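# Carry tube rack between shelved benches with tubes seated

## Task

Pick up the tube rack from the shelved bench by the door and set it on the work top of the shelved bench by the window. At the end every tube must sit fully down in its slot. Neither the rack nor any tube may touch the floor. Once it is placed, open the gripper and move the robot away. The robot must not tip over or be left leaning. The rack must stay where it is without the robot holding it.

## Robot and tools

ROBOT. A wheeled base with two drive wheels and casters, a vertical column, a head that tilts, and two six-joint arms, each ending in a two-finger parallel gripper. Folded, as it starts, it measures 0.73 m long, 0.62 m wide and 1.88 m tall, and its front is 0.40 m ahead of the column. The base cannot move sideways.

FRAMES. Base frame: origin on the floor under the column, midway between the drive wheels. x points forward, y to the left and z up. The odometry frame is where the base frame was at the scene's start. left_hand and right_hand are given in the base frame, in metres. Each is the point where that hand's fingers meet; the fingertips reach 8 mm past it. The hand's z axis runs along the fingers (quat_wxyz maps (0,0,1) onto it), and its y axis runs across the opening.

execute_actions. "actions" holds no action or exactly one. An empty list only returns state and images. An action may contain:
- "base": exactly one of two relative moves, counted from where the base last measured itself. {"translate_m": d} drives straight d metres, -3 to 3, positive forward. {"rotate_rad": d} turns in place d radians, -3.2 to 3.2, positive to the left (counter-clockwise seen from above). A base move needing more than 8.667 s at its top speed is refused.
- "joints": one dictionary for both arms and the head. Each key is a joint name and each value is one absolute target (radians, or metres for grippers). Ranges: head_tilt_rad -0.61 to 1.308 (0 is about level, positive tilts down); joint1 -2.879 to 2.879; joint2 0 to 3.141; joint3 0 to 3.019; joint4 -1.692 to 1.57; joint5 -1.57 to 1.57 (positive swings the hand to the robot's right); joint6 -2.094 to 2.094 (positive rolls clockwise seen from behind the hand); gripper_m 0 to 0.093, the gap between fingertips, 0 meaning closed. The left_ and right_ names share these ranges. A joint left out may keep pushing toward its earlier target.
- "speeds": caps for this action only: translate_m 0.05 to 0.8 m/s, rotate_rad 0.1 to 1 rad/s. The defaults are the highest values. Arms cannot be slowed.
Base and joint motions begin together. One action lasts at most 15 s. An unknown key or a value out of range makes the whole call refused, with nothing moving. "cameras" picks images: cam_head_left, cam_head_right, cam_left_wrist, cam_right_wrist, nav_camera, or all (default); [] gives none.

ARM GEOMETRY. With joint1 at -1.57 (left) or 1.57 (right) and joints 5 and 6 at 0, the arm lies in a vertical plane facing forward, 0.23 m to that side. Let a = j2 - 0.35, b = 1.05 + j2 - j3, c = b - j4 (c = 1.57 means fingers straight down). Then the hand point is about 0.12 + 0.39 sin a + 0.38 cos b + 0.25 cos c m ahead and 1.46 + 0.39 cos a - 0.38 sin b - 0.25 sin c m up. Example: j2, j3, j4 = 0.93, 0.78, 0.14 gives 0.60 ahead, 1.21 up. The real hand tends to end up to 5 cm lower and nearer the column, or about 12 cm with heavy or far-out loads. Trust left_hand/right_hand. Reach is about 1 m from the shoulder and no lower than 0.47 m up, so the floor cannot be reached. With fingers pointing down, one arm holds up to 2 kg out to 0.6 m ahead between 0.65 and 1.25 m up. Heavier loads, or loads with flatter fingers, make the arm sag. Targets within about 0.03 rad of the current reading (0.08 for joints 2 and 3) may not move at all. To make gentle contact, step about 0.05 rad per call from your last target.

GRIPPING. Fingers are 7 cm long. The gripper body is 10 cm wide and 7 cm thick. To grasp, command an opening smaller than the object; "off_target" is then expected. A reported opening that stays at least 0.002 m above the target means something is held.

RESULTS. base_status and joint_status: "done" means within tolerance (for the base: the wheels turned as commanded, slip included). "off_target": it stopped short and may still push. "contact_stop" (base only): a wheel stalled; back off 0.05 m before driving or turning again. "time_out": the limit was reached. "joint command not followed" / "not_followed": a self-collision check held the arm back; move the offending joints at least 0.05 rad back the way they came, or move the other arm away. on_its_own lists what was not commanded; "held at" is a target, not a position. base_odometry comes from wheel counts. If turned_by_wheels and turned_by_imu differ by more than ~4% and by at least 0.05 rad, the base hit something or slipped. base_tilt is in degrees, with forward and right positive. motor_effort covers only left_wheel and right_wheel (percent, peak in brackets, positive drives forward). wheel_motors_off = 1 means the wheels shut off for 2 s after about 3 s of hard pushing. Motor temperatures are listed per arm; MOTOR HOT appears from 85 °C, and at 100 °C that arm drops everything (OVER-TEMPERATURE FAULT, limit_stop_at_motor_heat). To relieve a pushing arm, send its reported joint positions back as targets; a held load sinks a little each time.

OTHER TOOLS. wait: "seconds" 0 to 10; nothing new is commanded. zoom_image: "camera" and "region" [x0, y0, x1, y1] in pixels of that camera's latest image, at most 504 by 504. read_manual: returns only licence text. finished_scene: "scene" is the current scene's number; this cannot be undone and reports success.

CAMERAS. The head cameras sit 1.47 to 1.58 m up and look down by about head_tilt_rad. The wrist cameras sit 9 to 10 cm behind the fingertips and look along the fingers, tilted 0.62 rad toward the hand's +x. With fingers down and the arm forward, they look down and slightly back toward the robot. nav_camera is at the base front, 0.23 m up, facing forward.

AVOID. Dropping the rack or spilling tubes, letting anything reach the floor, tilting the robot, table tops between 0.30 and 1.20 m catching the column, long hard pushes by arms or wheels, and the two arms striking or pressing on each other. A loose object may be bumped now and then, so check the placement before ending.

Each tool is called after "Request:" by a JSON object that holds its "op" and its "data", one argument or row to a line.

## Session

Request:
{"op": "execute_actions", "data": {
  "actions": [
    {"joints":{"head_tilt_rad":0.5}}
  ]
}}

Scene clock: 0.77 s.
Joint torques (N m, as the arm reports them, + toward a larger angle): left_arm=[-0.39 -6.81 -0.68 -1.25  0.05  0.05] | right_arm=[ 0.28 -6.04 -1.32 -0.84 -0.07  0.12]
Motor temperatures (°C, as the motors report them): left_arm=[21 20 19 22 21 18] | right_arm=[21 20 20 19 22 20]
base_odometry: x=+0.000 y=+0.000 heading=+0.000 (m, m, rad; odometry frame)
turned_by_wheels: +0.000 (rad since the last result)
turned_by_imu: +0.000 (rad since the last result)
base_tilt: forward=+0.3 right=+0.6 (deg)
base_status: not commanded
joint_positions: head_tilt_rad=+0.518 left_joint1_rad=-1.586 left_joint2_rad=+0.855 left_joint3_rad=+0.424 left_joint4_rad=-0.991 left_joint5_rad=-0.029 left_joint6_rad=+0.048 left_gripper_m=+0.094 right_joint1_rad=+1.541 right_joint2_rad=+0.912 right_joint3_rad=+0.375 right_joint4_rad=-0.940 right_joint5_rad=-0.036 right_joint6_rad=-0.079 right_gripper_m=+0.095
joint_status: all done
wheel_motors_off: 0
motor_effort: left_wheel=+0(0) right_wheel=+3(3) (%)
left_hand: x=+0.1545 y=+0.2262 z=+1.2589 quat_wxyz=(+0.434, -0.035, -0.900, +0.002) (m; base frame)
right_hand: x=+0.1246 y=-0.2252 z=+1.2570 quat_wxyz=(+0.458, +0.014, -0.889, -0.026) (m; base frame)
pictures: cam_head_left, cam_head_right, cam_left_wrist, cam_right_wrist, nav_camera
camera_calibration (this result's frames):
cam_head_left: T_world_to_cam=[[-0.0627329, -0.997307, 0.0379818, 0.0221297], [-0.518703, 0.0000672015, -0.854954, 1.34452], [0.85265, -0.073335, -0.517311, 0.688058], [0, 0, 0, 1]] pos_world=[0.112124, 0.0724385, 1.50461]
cam_head_right: T_world_to_cam=[[-0.07117, -0.996005, 0.0539291, -0.130028], [-0.504312, -0.0107162, -0.863455, 1.3582], [0.860584, -0.0886492, -0.501535, 0.661169], [0, 0, 0, 1]] pos_world=[0.106713, -0.0563417, 1.51136]
cam_left_wrist: T_world_to_cam=[[-0.0567704, -0.997823, 0.0335543, 0.191212], [-0.0560323, 0.0367398, 0.997753, -1.2507], [-0.996814, 0.0547627, -0.0579961, 0.335293], [0, 0, 0, 1]] pos_world=[0.275, 0.218384, 1.26092]
cam_right_wrist: T_world_to_cam=[[-0.00199644, -0.997533, -0.0701644, -0.139265], [0.0181843, -0.0701891, 0.997368, -1.26865], [-0.999833, 0.000715292, 0.0182796, 0.225698], [0, 0, 0, 1]] pos_world=[0.248452, -0.228128, 1.25141]
Images, in order (width x height): cam_head_left 896x504, cam_head_right 896x504, cam_left_wrist 504x504, cam_right_wrist 504x504, nav_camera 896x504.

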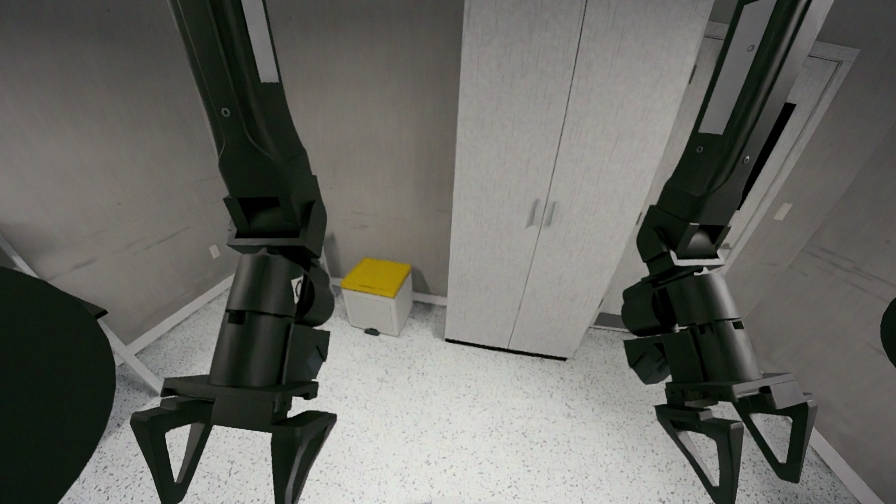

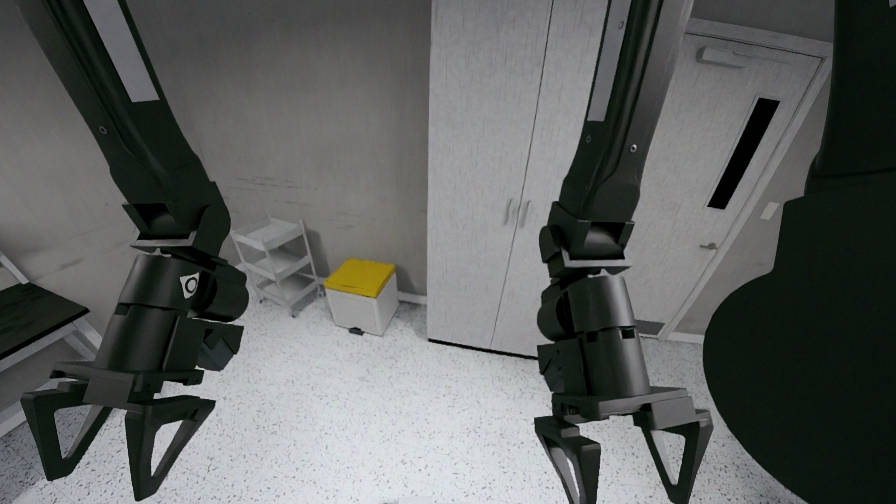

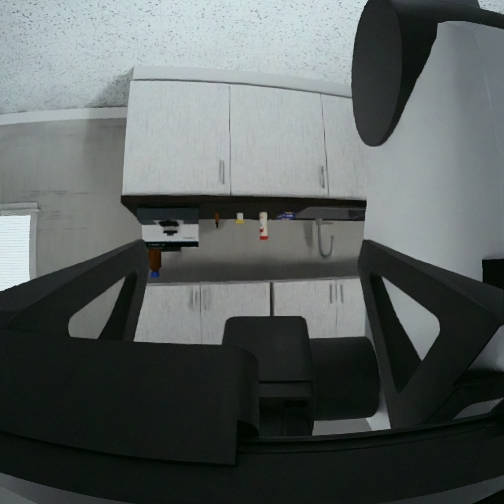

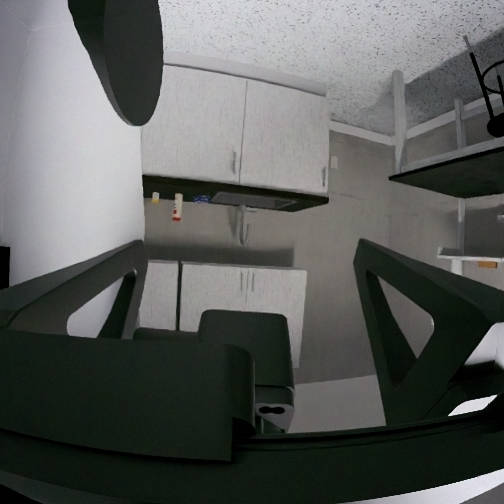

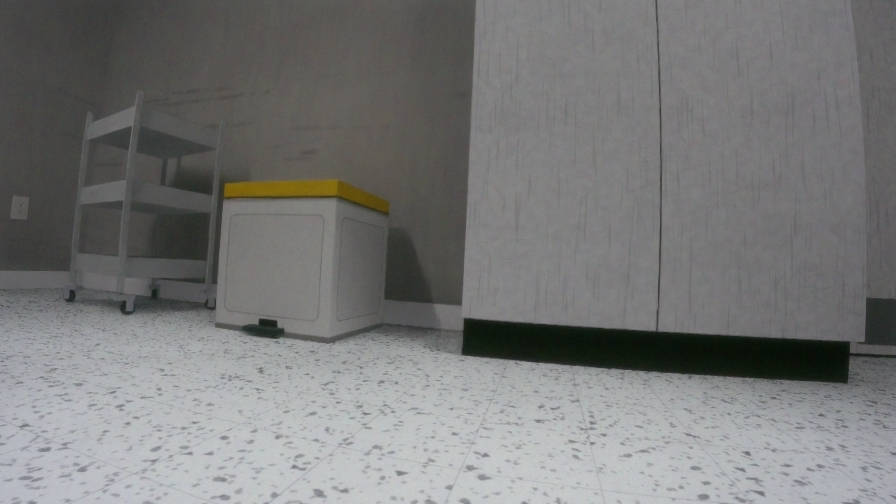

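Same layout; the door bench is to the right.

Request:
{"op": "execute_actions", "data": {
  "actions": [
    {"base":{"rotate_rad":-1.5}}
  ],
  "cameras": ["cam_head_left","cam_head_right","nav_camera"]
}}

Scene clock: 3.67 s.
Joint torques (N m, as the arm reports them, + toward a larger angle): left_arm=[-0.25 -6.87 -0.7  -1.21  0.05  0.04] | right_arm=[-0.1  -6.29 -1.38 -0.92 -0.05  0.12]
Motor temperatures (°C, as the motors report them): left_arm=[21 20 19 22 21 18] | right_arm=[21 20 20 19 22 20]
base_odometry: x=+0.000 y=+0.000 heading=-1.499 (m, m, rad; odometry frame)
turned_by_wheels: -1.499 (rad since the last result)
turned_by_imu: -1.502 (rad since the last result)
base_tilt: forward=+0.2 right=+0.6 (deg)
base_status: done
joint_positions: head_tilt_rad=+0.518 left_joint1_rad=-1.586 left_joint2_rad=+0.855 left_joint3_rad=+0.424 left_joint4_rad=-0.991 left_joint5_rad=-0.029 left_joint6_rad=+0.048 left_gripper_m=+0.094 right_joint1_rad=+1.541 right_joint2_rad=+0.912 right_joint3_rad=+0.375 right_joint4_rad=-0.940 right_joint5_rad=-0.036 right_joint6_rad=-0.079 right_gripper_m=+0.095
joint_status: not commanded
wheel_motors_off: 0
motor_effort: left_wheel=+3(47) right_wheel=-2(41) (%)
left_hand: x=+0.1545 y=+0.2262 z=+1.2589 quat_wxyz=(+0.434, -0.035, -0.900, +0.002) (m; base frame)
right_hand: x=+0.1246 y=-0.2252 z=+1.2570 quat_wxyz=(+0.458, +0.014, -0.889, -0.026) (m; base frame)
pictures: cam_head_left, cam_head_right, nav_camera
camera_calibration (this result's frames):
cam_head_left: T_world_to_cam=[[-0.0627374, -0.997307, 0.0379744, 0.0221414], [-0.518602, 0.0000672015, -0.855016, 1.34461], [0.852711, -0.073335, -0.517209, 0.687899], [0, 0, 0, 1]] pos_world=[0.112129, 0.0724385, 1.50461]
cam_head_right: T_world_to_cam=[[-0.0711764, -0.996005, 0.0539206, -0.130015], [-0.504209, -0.0107162, -0.863515, 1.35829], [0.860643, -0.0886492, -0.501433, 0.661009], [0, 0, 0, 1]] pos_world=[0.106716, -0.0563417, 1.51137]
Images, in order (width x height): cam_head_left 896x504, cam_head_right 896x504, nav_camera 896x504.

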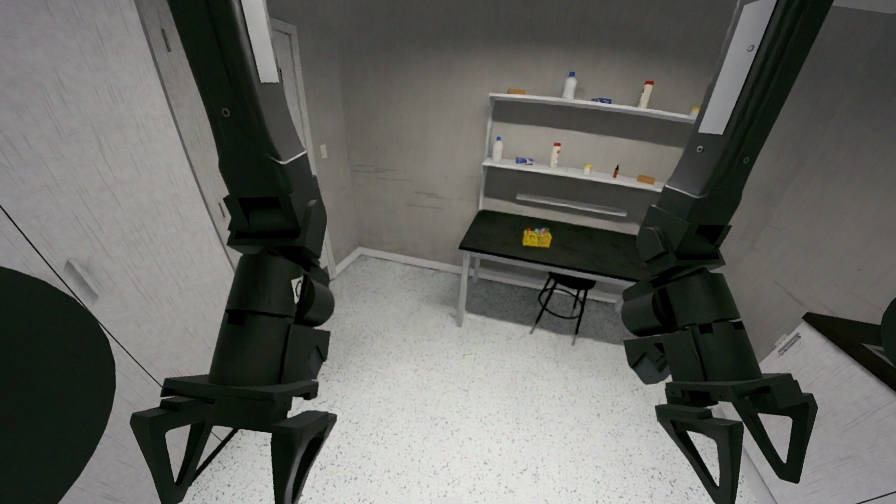

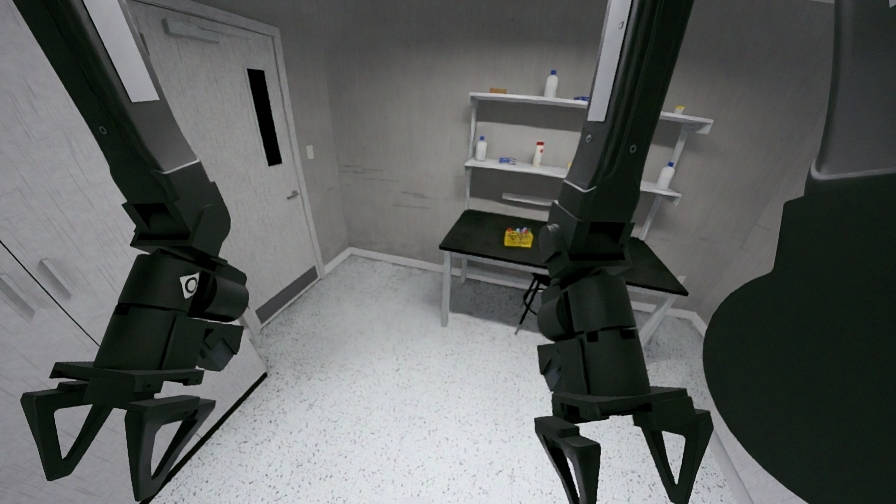

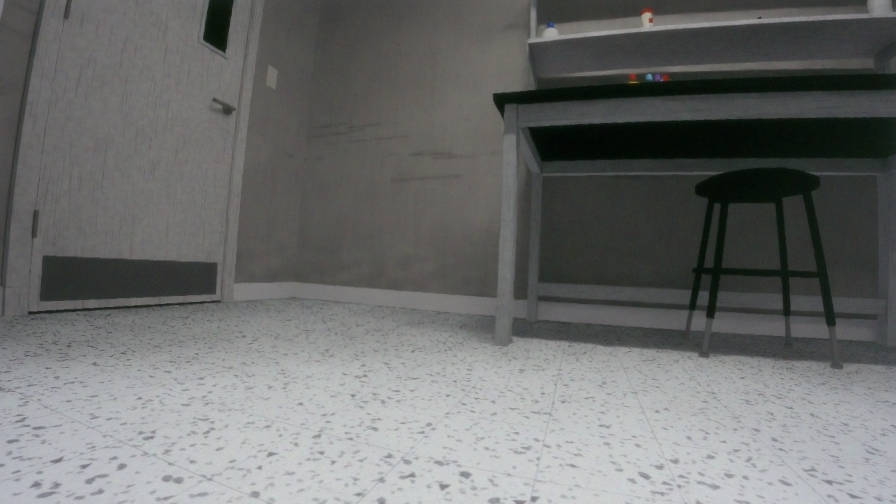

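Request:
{"op": "execute_actions", "data": {
  "actions": [
    {"base":{"rotate_rad":-0.23}}
  ],
  "cameras": []
}}

Request:
{"op": "execute_actions", "data": {
  "actions": [
    {"base":{"translate_m":0.9},"joints":{"head_tilt_rad":0.9,"right_joint1_rad":1.57,"right_joint2_rad":1.485,"right_joint3_rad":1.135,"right_joint4_rad":-0.17,"right_joint5_rad":0,"right_joint6_rad":1.57}}
  ],
  "cameras": ["cam_head_left","cam_head_right","cam_right_wrist"]
}}

Scene clock: 5.47 s.
Joint torques (N m, as the arm reports them, + toward a larger angle): left_arm=[-0.41 -6.92 -0.84 -1.16  0.06  0.05] | right_arm=[ 0.21 -5.64 -1.29 -0.85 -0.06  0.13]
Motor temperatures (°C, as the motors report them): left_arm=[21 20 19 22 21 18] | right_arm=[21 20 20 19 22 20]
base_odometry: x=+0.000 y=+0.000 heading=-1.728 (m, m, rad; odometry frame)
turned_by_wheels: -0.229 (rad since the last result)
turned_by_imu: -0.229 (rad since the last result)
base_tilt: forward=+0.3 right=+0.5 (deg)
base_status: done
joint_positions: head_tilt_rad=+0.518 left_joint1_rad=-1.586 left_joint2_rad=+0.855 left_joint3_rad=+0.424 left_joint4_rad=-0.991 left_joint5_rad=-0.029 left_joint6_rad=+0.048 left_gripper_m=+0.094 right_joint1_rad=+1.541 right_joint2_rad=+0.912 right_joint3_rad=+0.375 right_joint4_rad=-0.940 right_joint5_rad=-0.036 right_joint6_rad=-0.079 right_gripper_m=+0.095
joint_status: not commanded
wheel_motors_off: 0
motor_effort: left_wheel=+3(38) right_wheel=-3(39) (%)
left_hand: x=+0.1545 y=+0.2262 z=+1.2589 quat_wxyz=(+0.434, -0.035, -0.900, +0.002) (m; base frame)
right_hand: x=+0.1246 y=-0.2252 z=+1.2570 quat_wxyz=(+0.458, +0.014, -0.889, -0.026) (m; base frame)
pictures: none
No camera images: the call's "cameras" was empty. Leave "cameras" out to get every camera's image.

Scene clock: 8.50 s.
Joint torques (N m, as the arm reports them, + toward a larger angle): left_arm=[-0.57 -7.51 -0.8  -1.2   0.05  0.04] | right_arm=[  0.82 -14.01   2.1    0.89   0.23   0.22]
Motor temperatures (°C, as the motors report them): left_arm=[21 20 19 22 21 18] | right_arm=[21 20 20 19 22 20]
base_odometry: x=-0.141 y=-0.889 heading=-1.728 (m, m, rad; odometry frame)
turned_by_wheels: +0.000 (rad since the last result)
turned_by_imu: -0.002 (rad since the last result)
base_tilt: forward=+0.3 right=+0.6 (deg)
base_status: done
joint_positions: head_tilt_rad=+0.902 left_joint1_rad=-1.586 left_joint2_rad=+0.855 left_joint3_rad=+0.426 left_joint4_rad=-0.991 left_joint5_rad=-0.029 left_joint6_rad=+0.048 left_gripper_m=+0.094 right_joint1_rad=+1.557 right_joint2_rad=+1.474 right_joint3_rad=+1.135 right_joint4_rad=-0.172 right_joint5_rad=-0.003 right_joint6_rad=+1.558 right_gripper_m=+0.095
joint_status: all done
wheel_motors_off: 0
motor_effort: left_wheel=+0(70) right_wheel=+0(65) (%)
left_hand: x=+0.1553 y=+0.2262 z=+1.2587 quat_wxyz=(+0.434, -0.035, -0.900, +0.002) (m; base frame)
right_hand: x=+0.5445 y=-0.2335 z=+0.9997 quat_wxyz=(-0.007, -0.705, -0.709, -0.001) (m; base frame)
pictures: cam_head_left, cam_head_right, cam_right_wrist
camera_calibration (this result's frames):
cam_head_left: T_world_to_cam=[[-0.043978, -0.997307, 0.0586853, -0.0106914], [-0.800783, 0.0000672015, -0.598954, 0.964388], [0.597338, -0.073335, -0.79863, 1.13406], [0, 0, 0, 1]] pos_world=[0.0943814, 0.0724385, 1.48394]
cam_head_right: T_world_to_cam=[[-0.0458395, -0.996005, 0.0766306, -0.166255], [-0.790615, -0.0107162, -0.61222, 0.985617], [0.610596, -0.0886492, -0.786965, 1.11323], [0, 0, 0, 1]] pos_world=[0.091888, -0.0563417, 1.49223]
cam_right_wrist: T_world_to_cam=[[-0.999683, -0.0129054, -0.0216126, 0.559827], [-0.0231467, 0.808724, 0.587733, -0.383013], [0.00989366, 0.588047, -0.808766, 1.06436], [0, 0, 0, 1]] pos_world=[0.540254, -0.308916, 1.09803]
Images, in order (width x height): cam_head_left 896x504, cam_head_right 896x504, cam_right_wrist 504x504.

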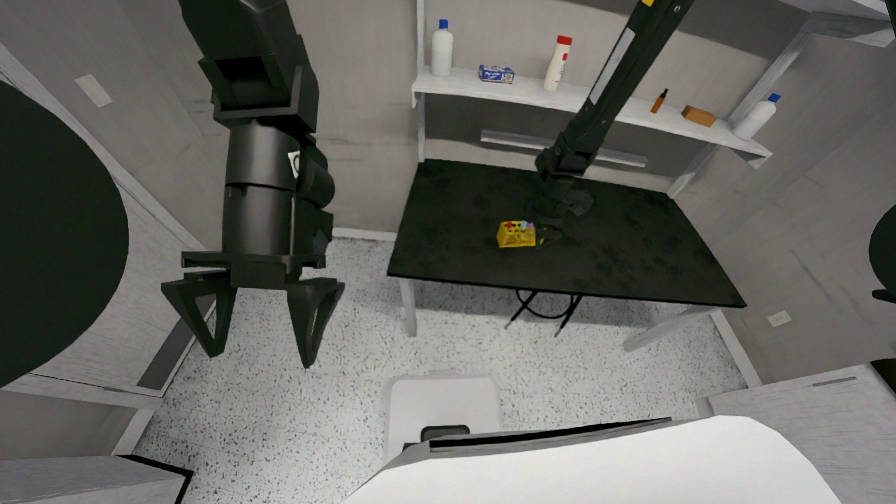

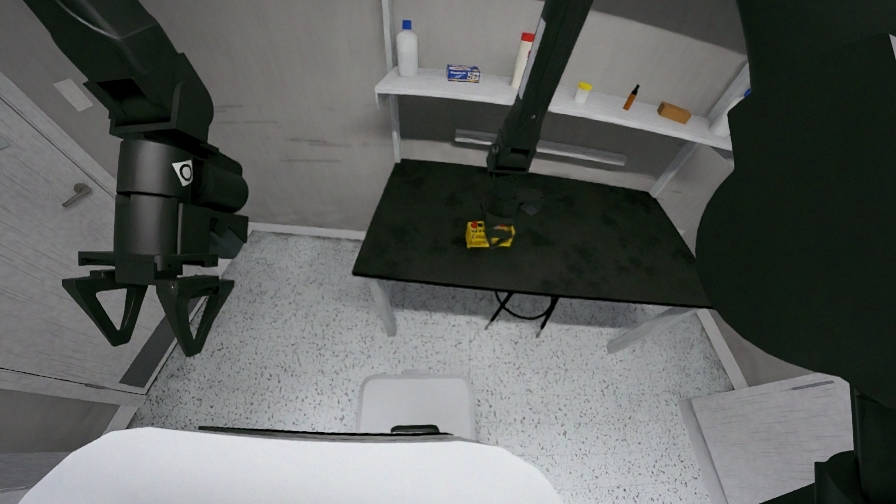

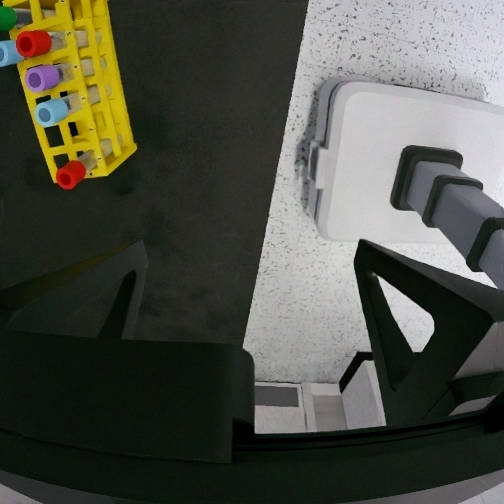

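Request:
{"op": "execute_actions", "data": {
  "actions": [
    {"base":{"translate_m":0.06},"joints":{"right_joint2_rad":1.543,"right_joint3_rad":1.393,"right_joint4_rad":-0.37}}
  ],
  "cameras": ["cam_right_wrist"]
}}

Scene clock: 10.07 s.
Joint torques (N m, as the arm reports them, + toward a larger angle): left_arm=[-0.53 -6.29 -0.78 -1.16  0.06  0.03] | right_arm=[  1.23 -16.55   3.43   0.59   0.22   0.23]
Motor temperatures (°C, as the motors report them): left_arm=[21 20 19 22 21 18] | right_arm=[21 21 20 19 22 20]
base_odometry: x=-0.151 y=-0.948 heading=-1.728 (m, m, rad; odometry frame)
turned_by_wheels: +0.000 (rad since the last result)
turned_by_imu: +0.001 (rad since the last result)
base_tilt: forward=+0.3 right=+0.6 (deg)
base_status: done
joint_positions: head_tilt_rad=+0.902 left_joint1_rad=-1.586 left_joint2_rad=+0.855 left_joint3_rad=+0.425 left_joint4_rad=-0.991 left_joint5_rad=-0.029 left_joint6_rad=+0.048 left_gripper_m=+0.094 right_joint1_rad=+1.557 right_joint2_rad=+1.542 right_joint3_rad=+1.398 right_joint4_rad=-0.364 right_joint5_rad=-0.003 right_joint6_rad=+1.559 right_gripper_m=+0.095
joint_status: all done
wheel_motors_off: 0
motor_effort: left_wheel=+0(43) right_wheel=+2(47) (%)
left_hand: x=+0.1548 y=+0.2262 z=+1.2589 quat_wxyz=(+0.434, -0.035, -0.900, +0.002) (m; base frame)
right_hand: x=+0.6277 y=-0.2341 z=+0.9967 quat_wxyz=(-0.009, -0.705, -0.709, -0.003) (m; base frame)
pictures: cam_right_wrist
camera_calibration (this result's frames):
cam_right_wrist: T_world_to_cam=[[-0.999592, -0.012193, -0.0258132, 0.647197], [-0.0250396, 0.808752, 0.587617, -0.377536], [0.0137117, 0.588024, -0.808727, 1.05904], [0, 0, 0, 1]] pos_world=[0.622958, -0.309515, 1.09502]
Images, in order (width x height): cam_right_wrist 504x504.

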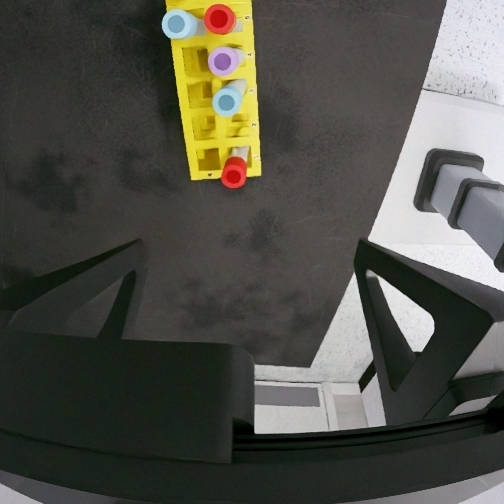

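Request:
{"op": "execute_actions", "data": {
  "actions": [
    {"base":{"rotate_rad":-0.12},"joints":{"right_joint6_rad":1.38}}
  ],
  "cameras": []
}}

Request:
{"op": "execute_actions", "data": {
  "actions": [
    {"base":{"translate_m":0.06},"joints":{"right_joint2_rad":1.737,"right_joint3_rad":1.527,"right_joint4_rad":-0.31}}
  ],
  "cameras": ["cam_right_wrist","nav_camera"]
}}

Scene clock: 11.40 s.
Joint torques (N m, as the arm reports them, + toward a larger angle): left_arm=[-0.27 -6.5  -0.87 -1.24  0.05  0.03] | right_arm=[  0.39 -16.73   3.54   0.65   0.16   0.04]
Motor temperatures (°C, as the motors report them): left_arm=[21 20 19 22 21 18] | right_arm=[21 21 20 19 22 20]
base_odometry: x=-0.151 y=-0.948 heading=-1.847 (m, m, rad; odometry frame)
turned_by_wheels: -0.118 (rad since the last result)
turned_by_imu: -0.117 (rad since the last result)
base_tilt: forward=+0.3 right=+0.6 (deg)
base_status: done
joint_positions: head_tilt_rad=+0.902 left_joint1_rad=-1.586 left_joint2_rad=+0.855 left_joint3_rad=+0.425 left_joint4_rad=-0.991 left_joint5_rad=-0.029 left_joint6_rad=+0.048 left_gripper_m=+0.094 right_joint1_rad=+1.565 right_joint2_rad=+1.542 right_joint3_rad=+1.398 right_joint4_rad=-0.364 right_joint5_rad=-0.002 right_joint6_rad=+1.391 right_gripper_m=+0.095
joint_status: all done
wheel_motors_off: 0
motor_effort: left_wheel=+0(54) right_wheel=-1(62) (%)
left_hand: x=+0.1548 y=+0.2262 z=+1.2589 quat_wxyz=(+0.434, -0.035, -0.900, +0.002) (m; base frame)
right_hand: x=+0.6277 y=-0.2289 z=+0.9967 quat_wxyz=(-0.007, -0.642, -0.767, -0.004) (m; base frame)
pictures: none
No camera images: the call's "cameras" was empty. Leave "cameras" out to get every camera's image.

Scene clock: 12.73 s.
Joint torques (N m, as the arm reports them, + toward a larger angle): left_arm=[-0.4  -6.62 -0.69 -1.14  0.06  0.04] | right_arm=[  0.08 -17.26   3.28   0.9    0.2    0.08]
Motor temperatures (°C, as the motors report them): left_arm=[21 20 19 22 21 18] | right_arm=[21 21 20 19 22 20]
base_odometry: x=-0.167 y=-1.006 heading=-1.847 (m, m, rad; odometry frame)
turned_by_wheels: -0.001 (rad since the last result)
turned_by_imu: -0.001 (rad since the last result)
base_tilt: forward=+0.3 right=+0.6 (deg)
base_status: done
joint_positions: head_tilt_rad=+0.902 left_joint1_rad=-1.586 left_joint2_rad=+0.855 left_joint3_rad=+0.424 left_joint4_rad=-0.991 left_joint5_rad=-0.029 left_joint6_rad=+0.048 left_gripper_m=+0.094 right_joint1_rad=+1.565 right_joint2_rad=+1.733 right_joint3_rad=+1.528 right_joint4_rad=-0.310 right_joint5_rad=-0.002 right_joint6_rad=+1.391 right_gripper_m=+0.095
joint_status: all done
wheel_motors_off: 0
motor_effort: left_wheel=+0(50) right_wheel=+1(72) (%)
left_hand: x=+0.1543 y=+0.2262 z=+1.2590 quat_wxyz=(+0.434, -0.035, -0.900, +0.002) (m; base frame)
right_hand: x=+0.6237 y=-0.2293 z=+0.9178 quat_wxyz=(-0.004, -0.642, -0.767, -0.002) (m; base frame)
pictures: cam_right_wrist, nav_camera
camera_calibration (this result's frames):
cam_right_wrist: T_world_to_cam=[[-0.982859, -0.183547, -0.0172809, 0.583686], [-0.158065, 0.790725, 0.591413, -0.259805], [-0.0948875, 0.584007, -0.806184, 1.05692], [0, 0, 0, 1]] pos_world=[0.632904, -0.304682, 1.01581]
Images, in order (width x height): cam_right_wrist 504x504, nav_camera 896x504.

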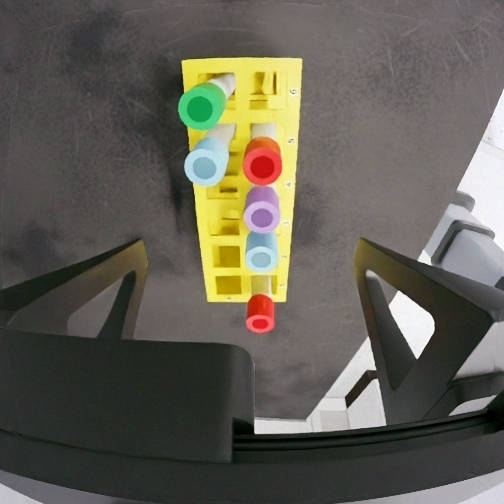

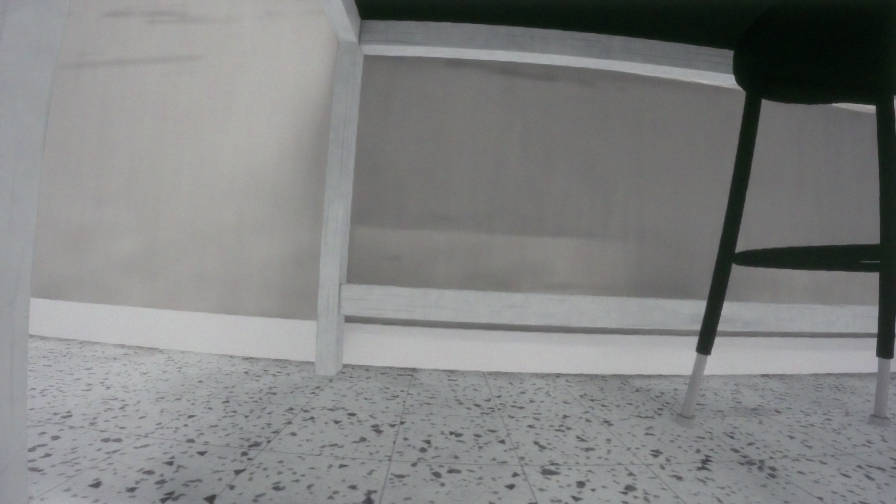

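Request:
{"op": "execute_actions", "data": {
  "actions": [
    {"base":{"translate_m":0.01},"joints":{"right_joint2_rad":1.82,"right_joint3_rad":1.615,"right_joint4_rad":-0.3}}
  ],
  "cameras": []
}}

Request:
{"op": "execute_actions", "data": {
  "actions": [
    {"joints":{"right_joint2_rad":1.88,"right_joint3_rad":1.67,"right_joint4_rad":-0.295}}
  ],
  "cameras": ["cam_right_wrist"]
}}

Scene clock: 13.60 s.
Joint torques (N m, as the arm reports them, + toward a larger angle): left_arm=[-0.37 -6.92 -0.89 -1.26  0.06  0.03] | right_arm=[  0.59 -15.78   4.28   0.92   0.17   0.05]
Motor temperatures (°C, as the motors report them): left_arm=[21 20 19 22 21 18] | right_arm=[21 21 20 19 22 20]
base_odometry: x=-0.170 y=-1.016 heading=-1.848 (m, m, rad; odometry frame)
turned_by_wheels: -0.001 (rad since the last result)
turned_by_imu: +0.000 (rad since the last result)
base_tilt: forward=+0.3 right=+0.6 (deg)
base_status: done
joint_positions: head_tilt_rad=+0.902 left_joint1_rad=-1.586 left_joint2_rad=+0.855 left_joint3_rad=+0.425 left_joint4_rad=-0.991 left_joint5_rad=-0.029 left_joint6_rad=+0.048 left_gripper_m=+0.094 right_joint1_rad=+1.565 right_joint2_rad=+1.797 right_joint3_rad=+1.606 right_joint4_rad=-0.302 right_joint5_rad=-0.002 right_joint6_rad=+1.391 right_gripper_m=+0.095
joint_status: all done
wheel_motors_off: 0
motor_effort: left_wheel=-1(43) right_wheel=+2(65) (%)
left_hand: x=+0.1550 y=+0.2262 z=+1.2588 quat_wxyz=(+0.434, -0.035, -0.900, +0.002) (m; base frame)
right_hand: x=+0.6380 y=-0.2294 z=+0.8953 quat_wxyz=(-0.012, -0.642, -0.767, -0.009) (m; base frame)
pictures: none
No camera images: the call's "cameras" was empty. Leave "cameras" out to get every camera's image.

Scene clock: 14.33 s.
Joint torques (N m, as the arm reports them, + toward a larger angle): left_arm=[-0.48 -6.89 -0.64 -1.19  0.06  0.04] | right_arm=[  0.27 -15.95   4.45   0.99   0.15   0.03]
Motor temperatures (°C, as the motors report them): left_arm=[21 20 19 22 21 18] | right_arm=[21 21 20 19 22 20]
base_odometry: x=-0.170 y=-1.016 heading=-1.848 (m, m, rad; odometry frame)
turned_by_wheels: +0.000 (rad since the last result)
turned_by_imu: +0.000 (rad since the last result)
base_tilt: forward=+0.3 right=+0.6 (deg)
base_status: not commanded
joint_positions: head_tilt_rad=+0.902 left_joint1_rad=-1.586 left_joint2_rad=+0.855 left_joint3_rad=+0.425 left_joint4_rad=-0.991 left_joint5_rad=-0.029 left_joint6_rad=+0.048 left_gripper_m=+0.094 right_joint1_rad=+1.565 right_joint2_rad=+1.863 right_joint3_rad=+1.658 right_joint4_rad=-0.299 right_joint5_rad=-0.002 right_joint6_rad=+1.391 right_gripper_m=+0.095
joint_status: all done
wheel_motors_off: 0
motor_effort: left_wheel=-1(2) right_wheel=+4(3) (%)
left_hand: x=+0.1550 y=+0.2262 z=+1.2588 quat_wxyz=(+0.434, -0.035, -0.900, +0.002) (m; base frame)
right_hand: x=+0.6324 y=-0.2295 z=+0.8685 quat_wxyz=(-0.008, -0.642, -0.767, -0.005) (m; base frame)
pictures: cam_right_wrist
camera_calibration (this result's frames):
cam_right_wrist: T_world_to_cam=[[-0.982598, -0.183601, -0.0281468, 0.600648], [-0.16464, 0.790735, 0.589603, -0.223328], [-0.085995, 0.583977, -0.807203, 1.01343], [0, 0, 0, 1]] pos_world=[0.640577, -0.304945, 0.966622]
Images, in order (width x height): cam_right_wrist 504x504.

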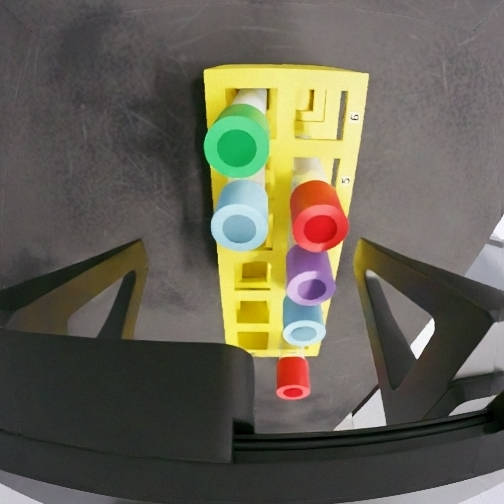

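Request:
{"op": "execute_actions", "data": {
  "actions": [
    {"base":{"translate_m":-0.008}}
  ],
  "cameras": ["cam_right_wrist"]
}}

Scene clock: 15.27 s.
Joint torques (N m, as the arm reports them, + toward a larger angle): left_arm=[-0.2  -6.69 -0.52 -1.15  0.07  0.05] | right_arm=[  0.31 -16.56   4.25   1.     0.18   0.04]
Motor temperatures (°C, as the motors report them): left_arm=[21 20 19 22 21 18] | right_arm=[21 21 20 19 22 20]
base_odometry: x=-0.168 y=-1.008 heading=-1.846 (m, m, rad; odometry frame)
turned_by_wheels: +0.002 (rad since the last result)
turned_by_imu: +0.002 (rad since the last result)
base_tilt: forward=+0.3 right=+0.6 (deg)
base_status: done
joint_positions: head_tilt_rad=+0.902 left_joint1_rad=-1.586 left_joint2_rad=+0.855 left_joint3_rad=+0.421 left_joint4_rad=-0.991 left_joint5_rad=-0.029 left_joint6_rad=+0.048 left_gripper_m=+0.094 right_joint1_rad=+1.565 right_joint2_rad=+1.864 right_joint3_rad=+1.659 right_joint4_rad=-0.299 right_joint5_rad=-0.002 right_joint6_rad=+1.391 right_gripper_m=+0.095
joint_status: not commanded
wheel_motors_off: 0
motor_effort: left_wheel=+2(59) right_wheel=-2(56) (%)
left_hand: x=+0.1529 y=+0.2262 z=+1.2594 quat_wxyz=(+0.436, -0.035, -0.899, +0.002) (m; base frame)
right_hand: x=+0.6325 y=-0.2295 z=+0.8678 quat_wxyz=(-0.008, -0.642, -0.767, -0.005) (m; base frame)
pictures: cam_right_wrist
camera_calibration (this result's frames):
cam_right_wrist: T_world_to_cam=[[-0.982598, -0.183601, -0.0281468, 0.600665], [-0.16464, 0.790735, 0.589603, -0.222886], [-0.085995, 0.583977, -0.807203, 1.01284], [0, 0, 0, 1]] pos_world=[0.640616, -0.304949, 0.96589]
Images, in order (width x height): cam_right_wrist 504x504.

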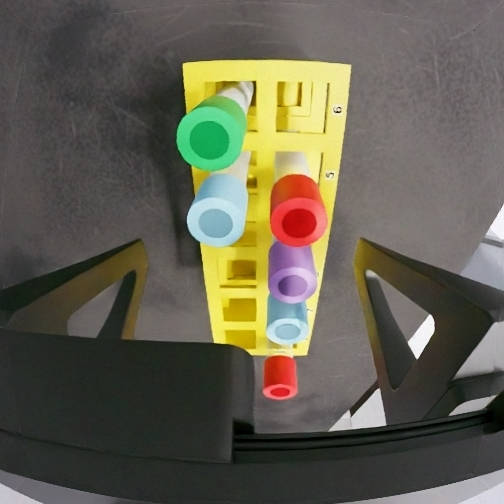

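Centred. Descend.

Request:
{"op": "execute_actions", "data": {
  "actions": [
    {"joints":{"right_joint2_rad":1.935,"right_joint3_rad":1.715,"right_joint4_rad":-0.31}}
  ],
  "cameras": ["cam_right_wrist"]
}}

Request:
{"op": "execute_actions", "data": {
  "actions": [
    {"joints":{"right_joint2_rad":1.985,"right_joint3_rad":1.76,"right_joint4_rad":-0.31}}
  ],
  "cameras": ["cam_right_wrist","cam_head_left"]
}}

Scene clock: 16.13 s.
Joint torques (N m, as the arm reports them, + toward a larger angle): left_arm=[-0.49 -6.43 -0.64 -1.17  0.05  0.03] | right_arm=[  0.31 -15.92   4.45   0.62   0.17   0.03]
Motor temperatures (°C, as the motors report them): left_arm=[21 20 19 22 21 18] | right_arm=[21 22 20 19 22 20]
base_odometry: x=-0.168 y=-1.008 heading=-1.846 (m, m, rad; odometry frame)
turned_by_wheels: +0.000 (rad since the last result)
turned_by_imu: +0.000 (rad since the last result)
base_tilt: forward=+0.3 right=+0.5 (deg)
base_status: not commanded
joint_positions: head_tilt_rad=+0.902 left_joint1_rad=-1.586 left_joint2_rad=+0.855 left_joint3_rad=+0.421 left_joint4_rad=-0.991 left_joint5_rad=-0.029 left_joint6_rad=+0.048 left_gripper_m=+0.094 right_joint1_rad=+1.565 right_joint2_rad=+1.914 right_joint3_rad=+1.703 right_joint4_rad=-0.307 right_joint5_rad=-0.002 right_joint6_rad=+1.391 right_gripper_m=+0.095
joint_status: all done
wheel_motors_off: 0
motor_effort: left_wheel=+3(4) right_wheel=-3(3) (%)
left_hand: x=+0.1529 y=+0.2262 z=+1.2594 quat_wxyz=(+0.436, -0.035, -0.899, +0.002) (m; base frame)
right_hand: x=+0.6270 y=-0.2296 z=+0.8477 quat_wxyz=(-0.003, -0.642, -0.767, -0.001) (m; base frame)
pictures: cam_right_wrist
camera_calibration (this result's frames):
cam_right_wrist: T_world_to_cam=[[-0.982916, -0.18353, -0.0139082, 0.582793], [-0.15602, 0.790722, 0.591959, -0.219303], [-0.0976449, 0.584016, -0.805848, 1.00238], [0, 0, 0, 1]] pos_world=[0.636498, -0.305036, 0.945686]
Images, in order (width x height): cam_right_wrist 504x504.

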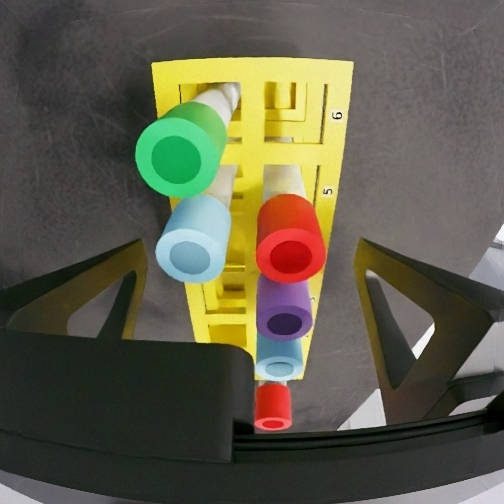

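Scene clock: 16.83 s.
Joint torques (N m, as the arm reports them, + toward a larger angle): left_arm=[-0.4  -6.88 -0.56 -1.27  0.05  0.04] | right_arm=[  0.63 -15.89   4.39   0.63   0.19   0.05]
Motor temperatures (°C, as the motors report them): left_arm=[21 20 19 22 21 18] | right_arm=[21 22 20 19 22 20]
base_odometry: x=-0.168 y=-1.008 heading=-1.846 (m, m, rad; odometry frame)
turned_by_wheels: +0.000 (rad since the last result)
turned_by_imu: +0.000 (rad since the last result)
base_tilt: forward=+0.4 right=+0.6 (deg)
base_status: not commanded
joint_positions: head_tilt_rad=+0.902 left_joint1_rad=-1.586 left_joint2_rad=+0.855 left_joint3_rad=+0.421 left_joint4_rad=-0.991 left_joint5_rad=-0.029 left_joint6_rad=+0.048 left_gripper_m=+0.094 right_joint1_rad=+1.565 right_joint2_rad=+1.964 right_joint3_rad=+1.746 right_joint4_rad=-0.307 right_joint5_rad=-0.002 right_joint6_rad=+1.391 right_gripper_m=+0.095
joint_status: all done
wheel_motors_off: 0
motor_effort: left_wheel=+2(3) right_wheel=-2(2) (%)
left_hand: x=+0.1529 y=+0.2262 z=+1.2594 quat_wxyz=(+0.436, -0.035, -0.899, +0.002) (m; base frame)
right_hand: x=+0.6230 y=-0.2297 z=+0.8280 quat_wxyz=(-0.001, -0.642, -0.767, +0.001) (m; base frame)
pictures: cam_head_left, cam_right_wrist
camera_calibration (this result's frames):
cam_head_left: T_world_to_cam=[[-0.0439449, -0.997307, 0.0587101, -0.0107312], [-0.80112, 0.0000672015, -0.598503, 0.96371], [0.596888, -0.073335, -0.798966, 1.1346], [0, 0, 0, 1]] pos_world=[0.0943498, 0.0724385, 1.48392]
cam_right_wrist: T_world_to_cam=[[-0.982984, -0.183502, -0.00828664, 0.574046], [-0.152608, 0.790717, 0.592855, -0.21103], [-0.102238, 0.584032, -0.805266, 0.98852], [0, 0, 0, 1]] pos_world=[0.633137, -0.305124, 0.925889]
Images, in order (width x height): cam_head_left 896x504, cam_right_wrist 504x504.

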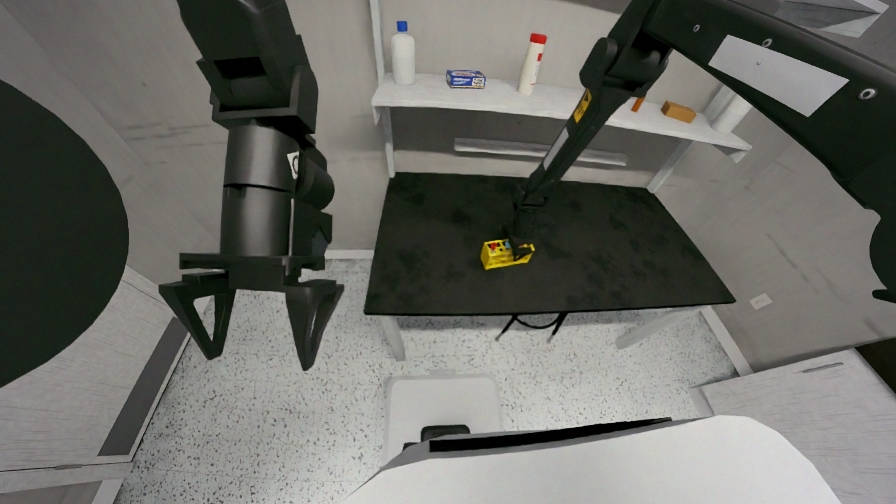

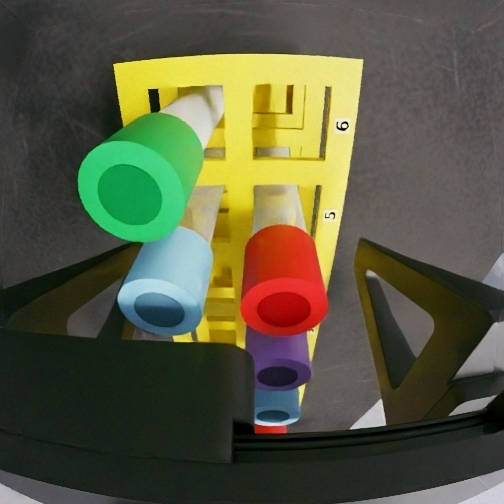

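Request:
{"op": "execute_actions", "data": {
  "actions": [
    {"base":{"translate_m":0.008}}
  ],
  "cameras": []
}}

Request:
{"op": "execute_actions", "data": {
  "actions": [
    {"joints":{"right_joint2_rad":2.03,"right_joint3_rad":1.81,"right_joint4_rad":-0.31}}
  ],
  "cameras": ["cam_right_wrist"]
}}

Scene clock: 17.73 s.
Joint torques (N m, as the arm reports them, + toward a larger angle): left_arm=[ 0.03 -6.6  -0.8  -1.19  0.06  0.05] | right_arm=[  0.19 -15.96   4.01   0.55   0.13   0.03]
Motor temperatures (°C, as the motors report them): left_arm=[21 20 19 22 21 18] | right_arm=[21 22 20 19 22 20]
base_odometry: x=-0.170 y=-1.016 heading=-1.847 (m, m, rad; odometry frame)
turned_by_wheels: -0.001 (rad since the last result)
turned_by_imu: +0.000 (rad since the last result)
base_tilt: forward=+0.3 right=+0.6 (deg)
base_status: done
joint_positions: head_tilt_rad=+0.902 left_joint1_rad=-1.586 left_joint2_rad=+0.855 left_joint3_rad=+0.424 left_joint4_rad=-0.991 left_joint5_rad=-0.029 left_joint6_rad=+0.048 left_gripper_m=+0.094 right_joint1_rad=+1.565 right_joint2_rad=+1.966 right_joint3_rad=+1.749 right_joint4_rad=-0.307 right_joint5_rad=-0.002 right_joint6_rad=+1.391 right_gripper_m=+0.095
joint_status: not commanded
wheel_motors_off: 0
motor_effort: left_wheel=-1(46) right_wheel=+2(60) (%)
left_hand: x=+0.1546 y=+0.2262 z=+1.2590 quat_wxyz=(+0.434, -0.035, -0.900, +0.002) (m; base frame)
right_hand: x=+0.6238 y=-0.2297 z=+0.8276 quat_wxyz=(-0.001, -0.642, -0.767, +0.001) (m; base frame)
pictures: none
No camera images: the call's "cameras" was empty. Leave "cameras" out to get every camera's image.

Scene clock: 18.57 s.
Joint torques (N m, as the arm reports them, + toward a larger angle): left_arm=[-0.08 -6.85 -0.88 -1.18  0.06  0.03] | right_arm=[  0.71 -15.46   4.67   0.76   0.17   0.04]
Motor temperatures (°C, as the motors report them): left_arm=[21 20 19 22 21 18] | right_arm=[21 22 20 19 22 20]
base_odometry: x=-0.170 y=-1.016 heading=-1.847 (m, m, rad; odometry frame)
turned_by_wheels: +0.000 (rad since the last result)
turned_by_imu: +0.000 (rad since the last result)
base_tilt: forward=+0.3 right=+0.6 (deg)
base_status: not commanded
joint_positions: head_tilt_rad=+0.902 left_joint1_rad=-1.586 left_joint2_rad=+0.855 left_joint3_rad=+0.424 left_joint4_rad=-0.991 left_joint5_rad=-0.029 left_joint6_rad=+0.048 left_gripper_m=+0.094 right_joint1_rad=+1.565 right_joint2_rad=+2.000 right_joint3_rad=+1.795 right_joint4_rad=-0.310 right_joint5_rad=-0.002 right_joint6_rad=+1.390 right_gripper_m=+0.095
joint_status: all done
wheel_motors_off: 0
motor_effort: left_wheel=-2(2) right_wheel=+5(6) (%)
left_hand: x=+0.1546 y=+0.2262 z=+1.2590 quat_wxyz=(+0.434, -0.035, -0.900, +0.002) (m; base frame)
right_hand: x=+0.6290 y=-0.2298 z=+0.8156 quat_wxyz=(-0.004, -0.642, -0.767, -0.002) (m; base frame)
pictures: cam_right_wrist
camera_calibration (this result's frames):
cam_right_wrist: T_world_to_cam=[[-0.982782, -0.183924, -0.0176539, 0.587251], [-0.158593, 0.790667, 0.591349, -0.197701], [-0.0948047, 0.583967, -0.806223, 0.975261], [0, 0, 0, 1]] pos_world=[0.638245, -0.305195, 0.913555]
Images, in order (width x height): cam_right_wrist 504x504.

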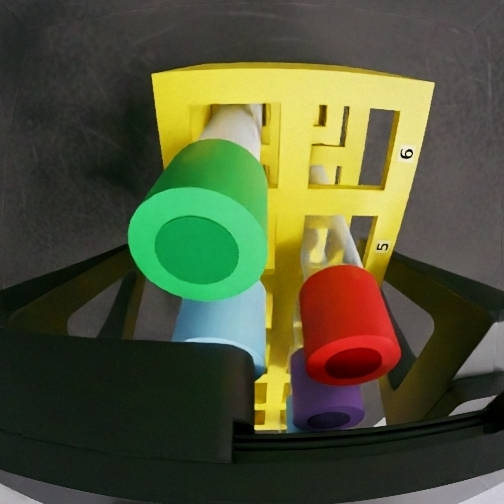

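Request:
{"op": "execute_actions", "data": {
  "actions": [],
  "cameras": ["cam_right_wrist","cam_head_right"]
}}

Scene clock: 18.97 s.
Joint torques (N m, as the arm reports them, + toward a larger angle): left_arm=[-0.3  -6.72 -0.72 -1.17  0.05  0.05] | right_arm=[  0.38 -15.29   4.61   0.85   0.17   0.04]
Motor temperatures (°C, as the motors report them): left_arm=[21 20 19 22 21 18] | right_arm=[21 22 20 19 22 20]
base_odometry: x=-0.170 y=-1.016 heading=-1.847 (m, m, rad; odometry frame)
turned_by_wheels: +0.000 (rad since the last result)
turned_by_imu: +0.000 (rad since the last result)
base_tilt: forward=+0.4 right=+0.6 (deg)
base_status: not commanded
joint_positions: head_tilt_rad=+0.902 left_joint1_rad=-1.586 left_joint2_rad=+0.855 left_joint3_rad=+0.424 left_joint4_rad=-0.991 left_joint5_rad=-0.029 left_joint6_rad=+0.048 left_gripper_m=+0.094 right_joint1_rad=+1.565 right_joint2_rad=+2.000 right_joint3_rad=+1.795 right_joint4_rad=-0.310 right_joint5_rad=-0.002 right_joint6_rad=+1.390 right_gripper_m=+0.095
joint_status: all done
wheel_motors_off: 0
motor_effort: left_wheel=-1(2) right_wheel=+4(6) (%)
left_hand: x=+0.1546 y=+0.2262 z=+1.2590 quat_wxyz=(+0.434, -0.035, -0.900, +0.002) (m; base frame)
right_hand: x=+0.6290 y=-0.2298 z=+0.8156 quat_wxyz=(-0.004, -0.642, -0.767, -0.002) (m; base frame)
pictures: cam_head_right, cam_right_wrist
camera_calibration (this result's frames):
cam_head_right: T_world_to_cam=[[-0.0457962, -0.996005, 0.0766566, -0.166297], [-0.790961, -0.0107162, -0.611773, 0.984946], [0.61015, -0.0886492, -0.78731, 1.11379], [0, 0, 0, 1]] pos_world=[0.091861, -0.0563417, 1.49221]
cam_right_wrist: T_world_to_cam=[[-0.982782, -0.183924, -0.0176539, 0.587251], [-0.158593, 0.790667, 0.591349, -0.197701], [-0.0948047, 0.583967, -0.806223, 0.975261], [0, 0, 0, 1]] pos_world=[0.638245, -0.305195, 0.913555]
Images, in order (width x height): cam_head_right 896x504, cam_right_wrist 504x504.

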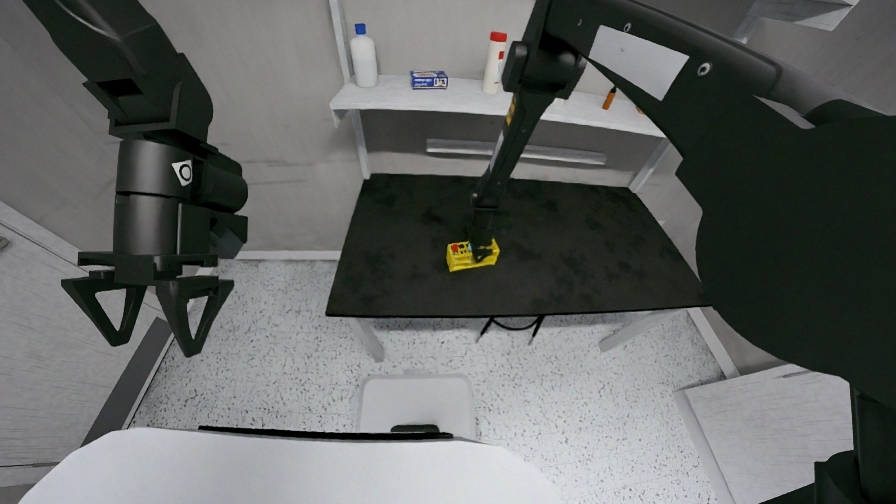

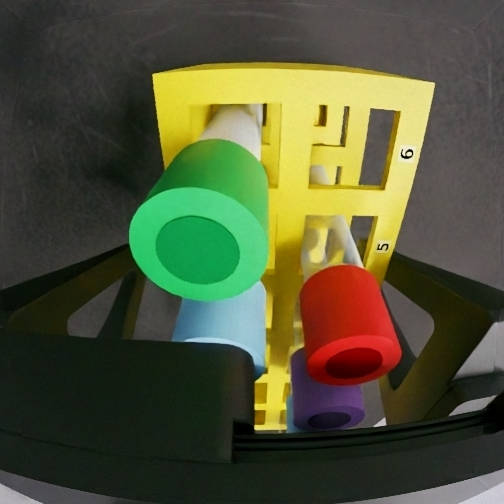

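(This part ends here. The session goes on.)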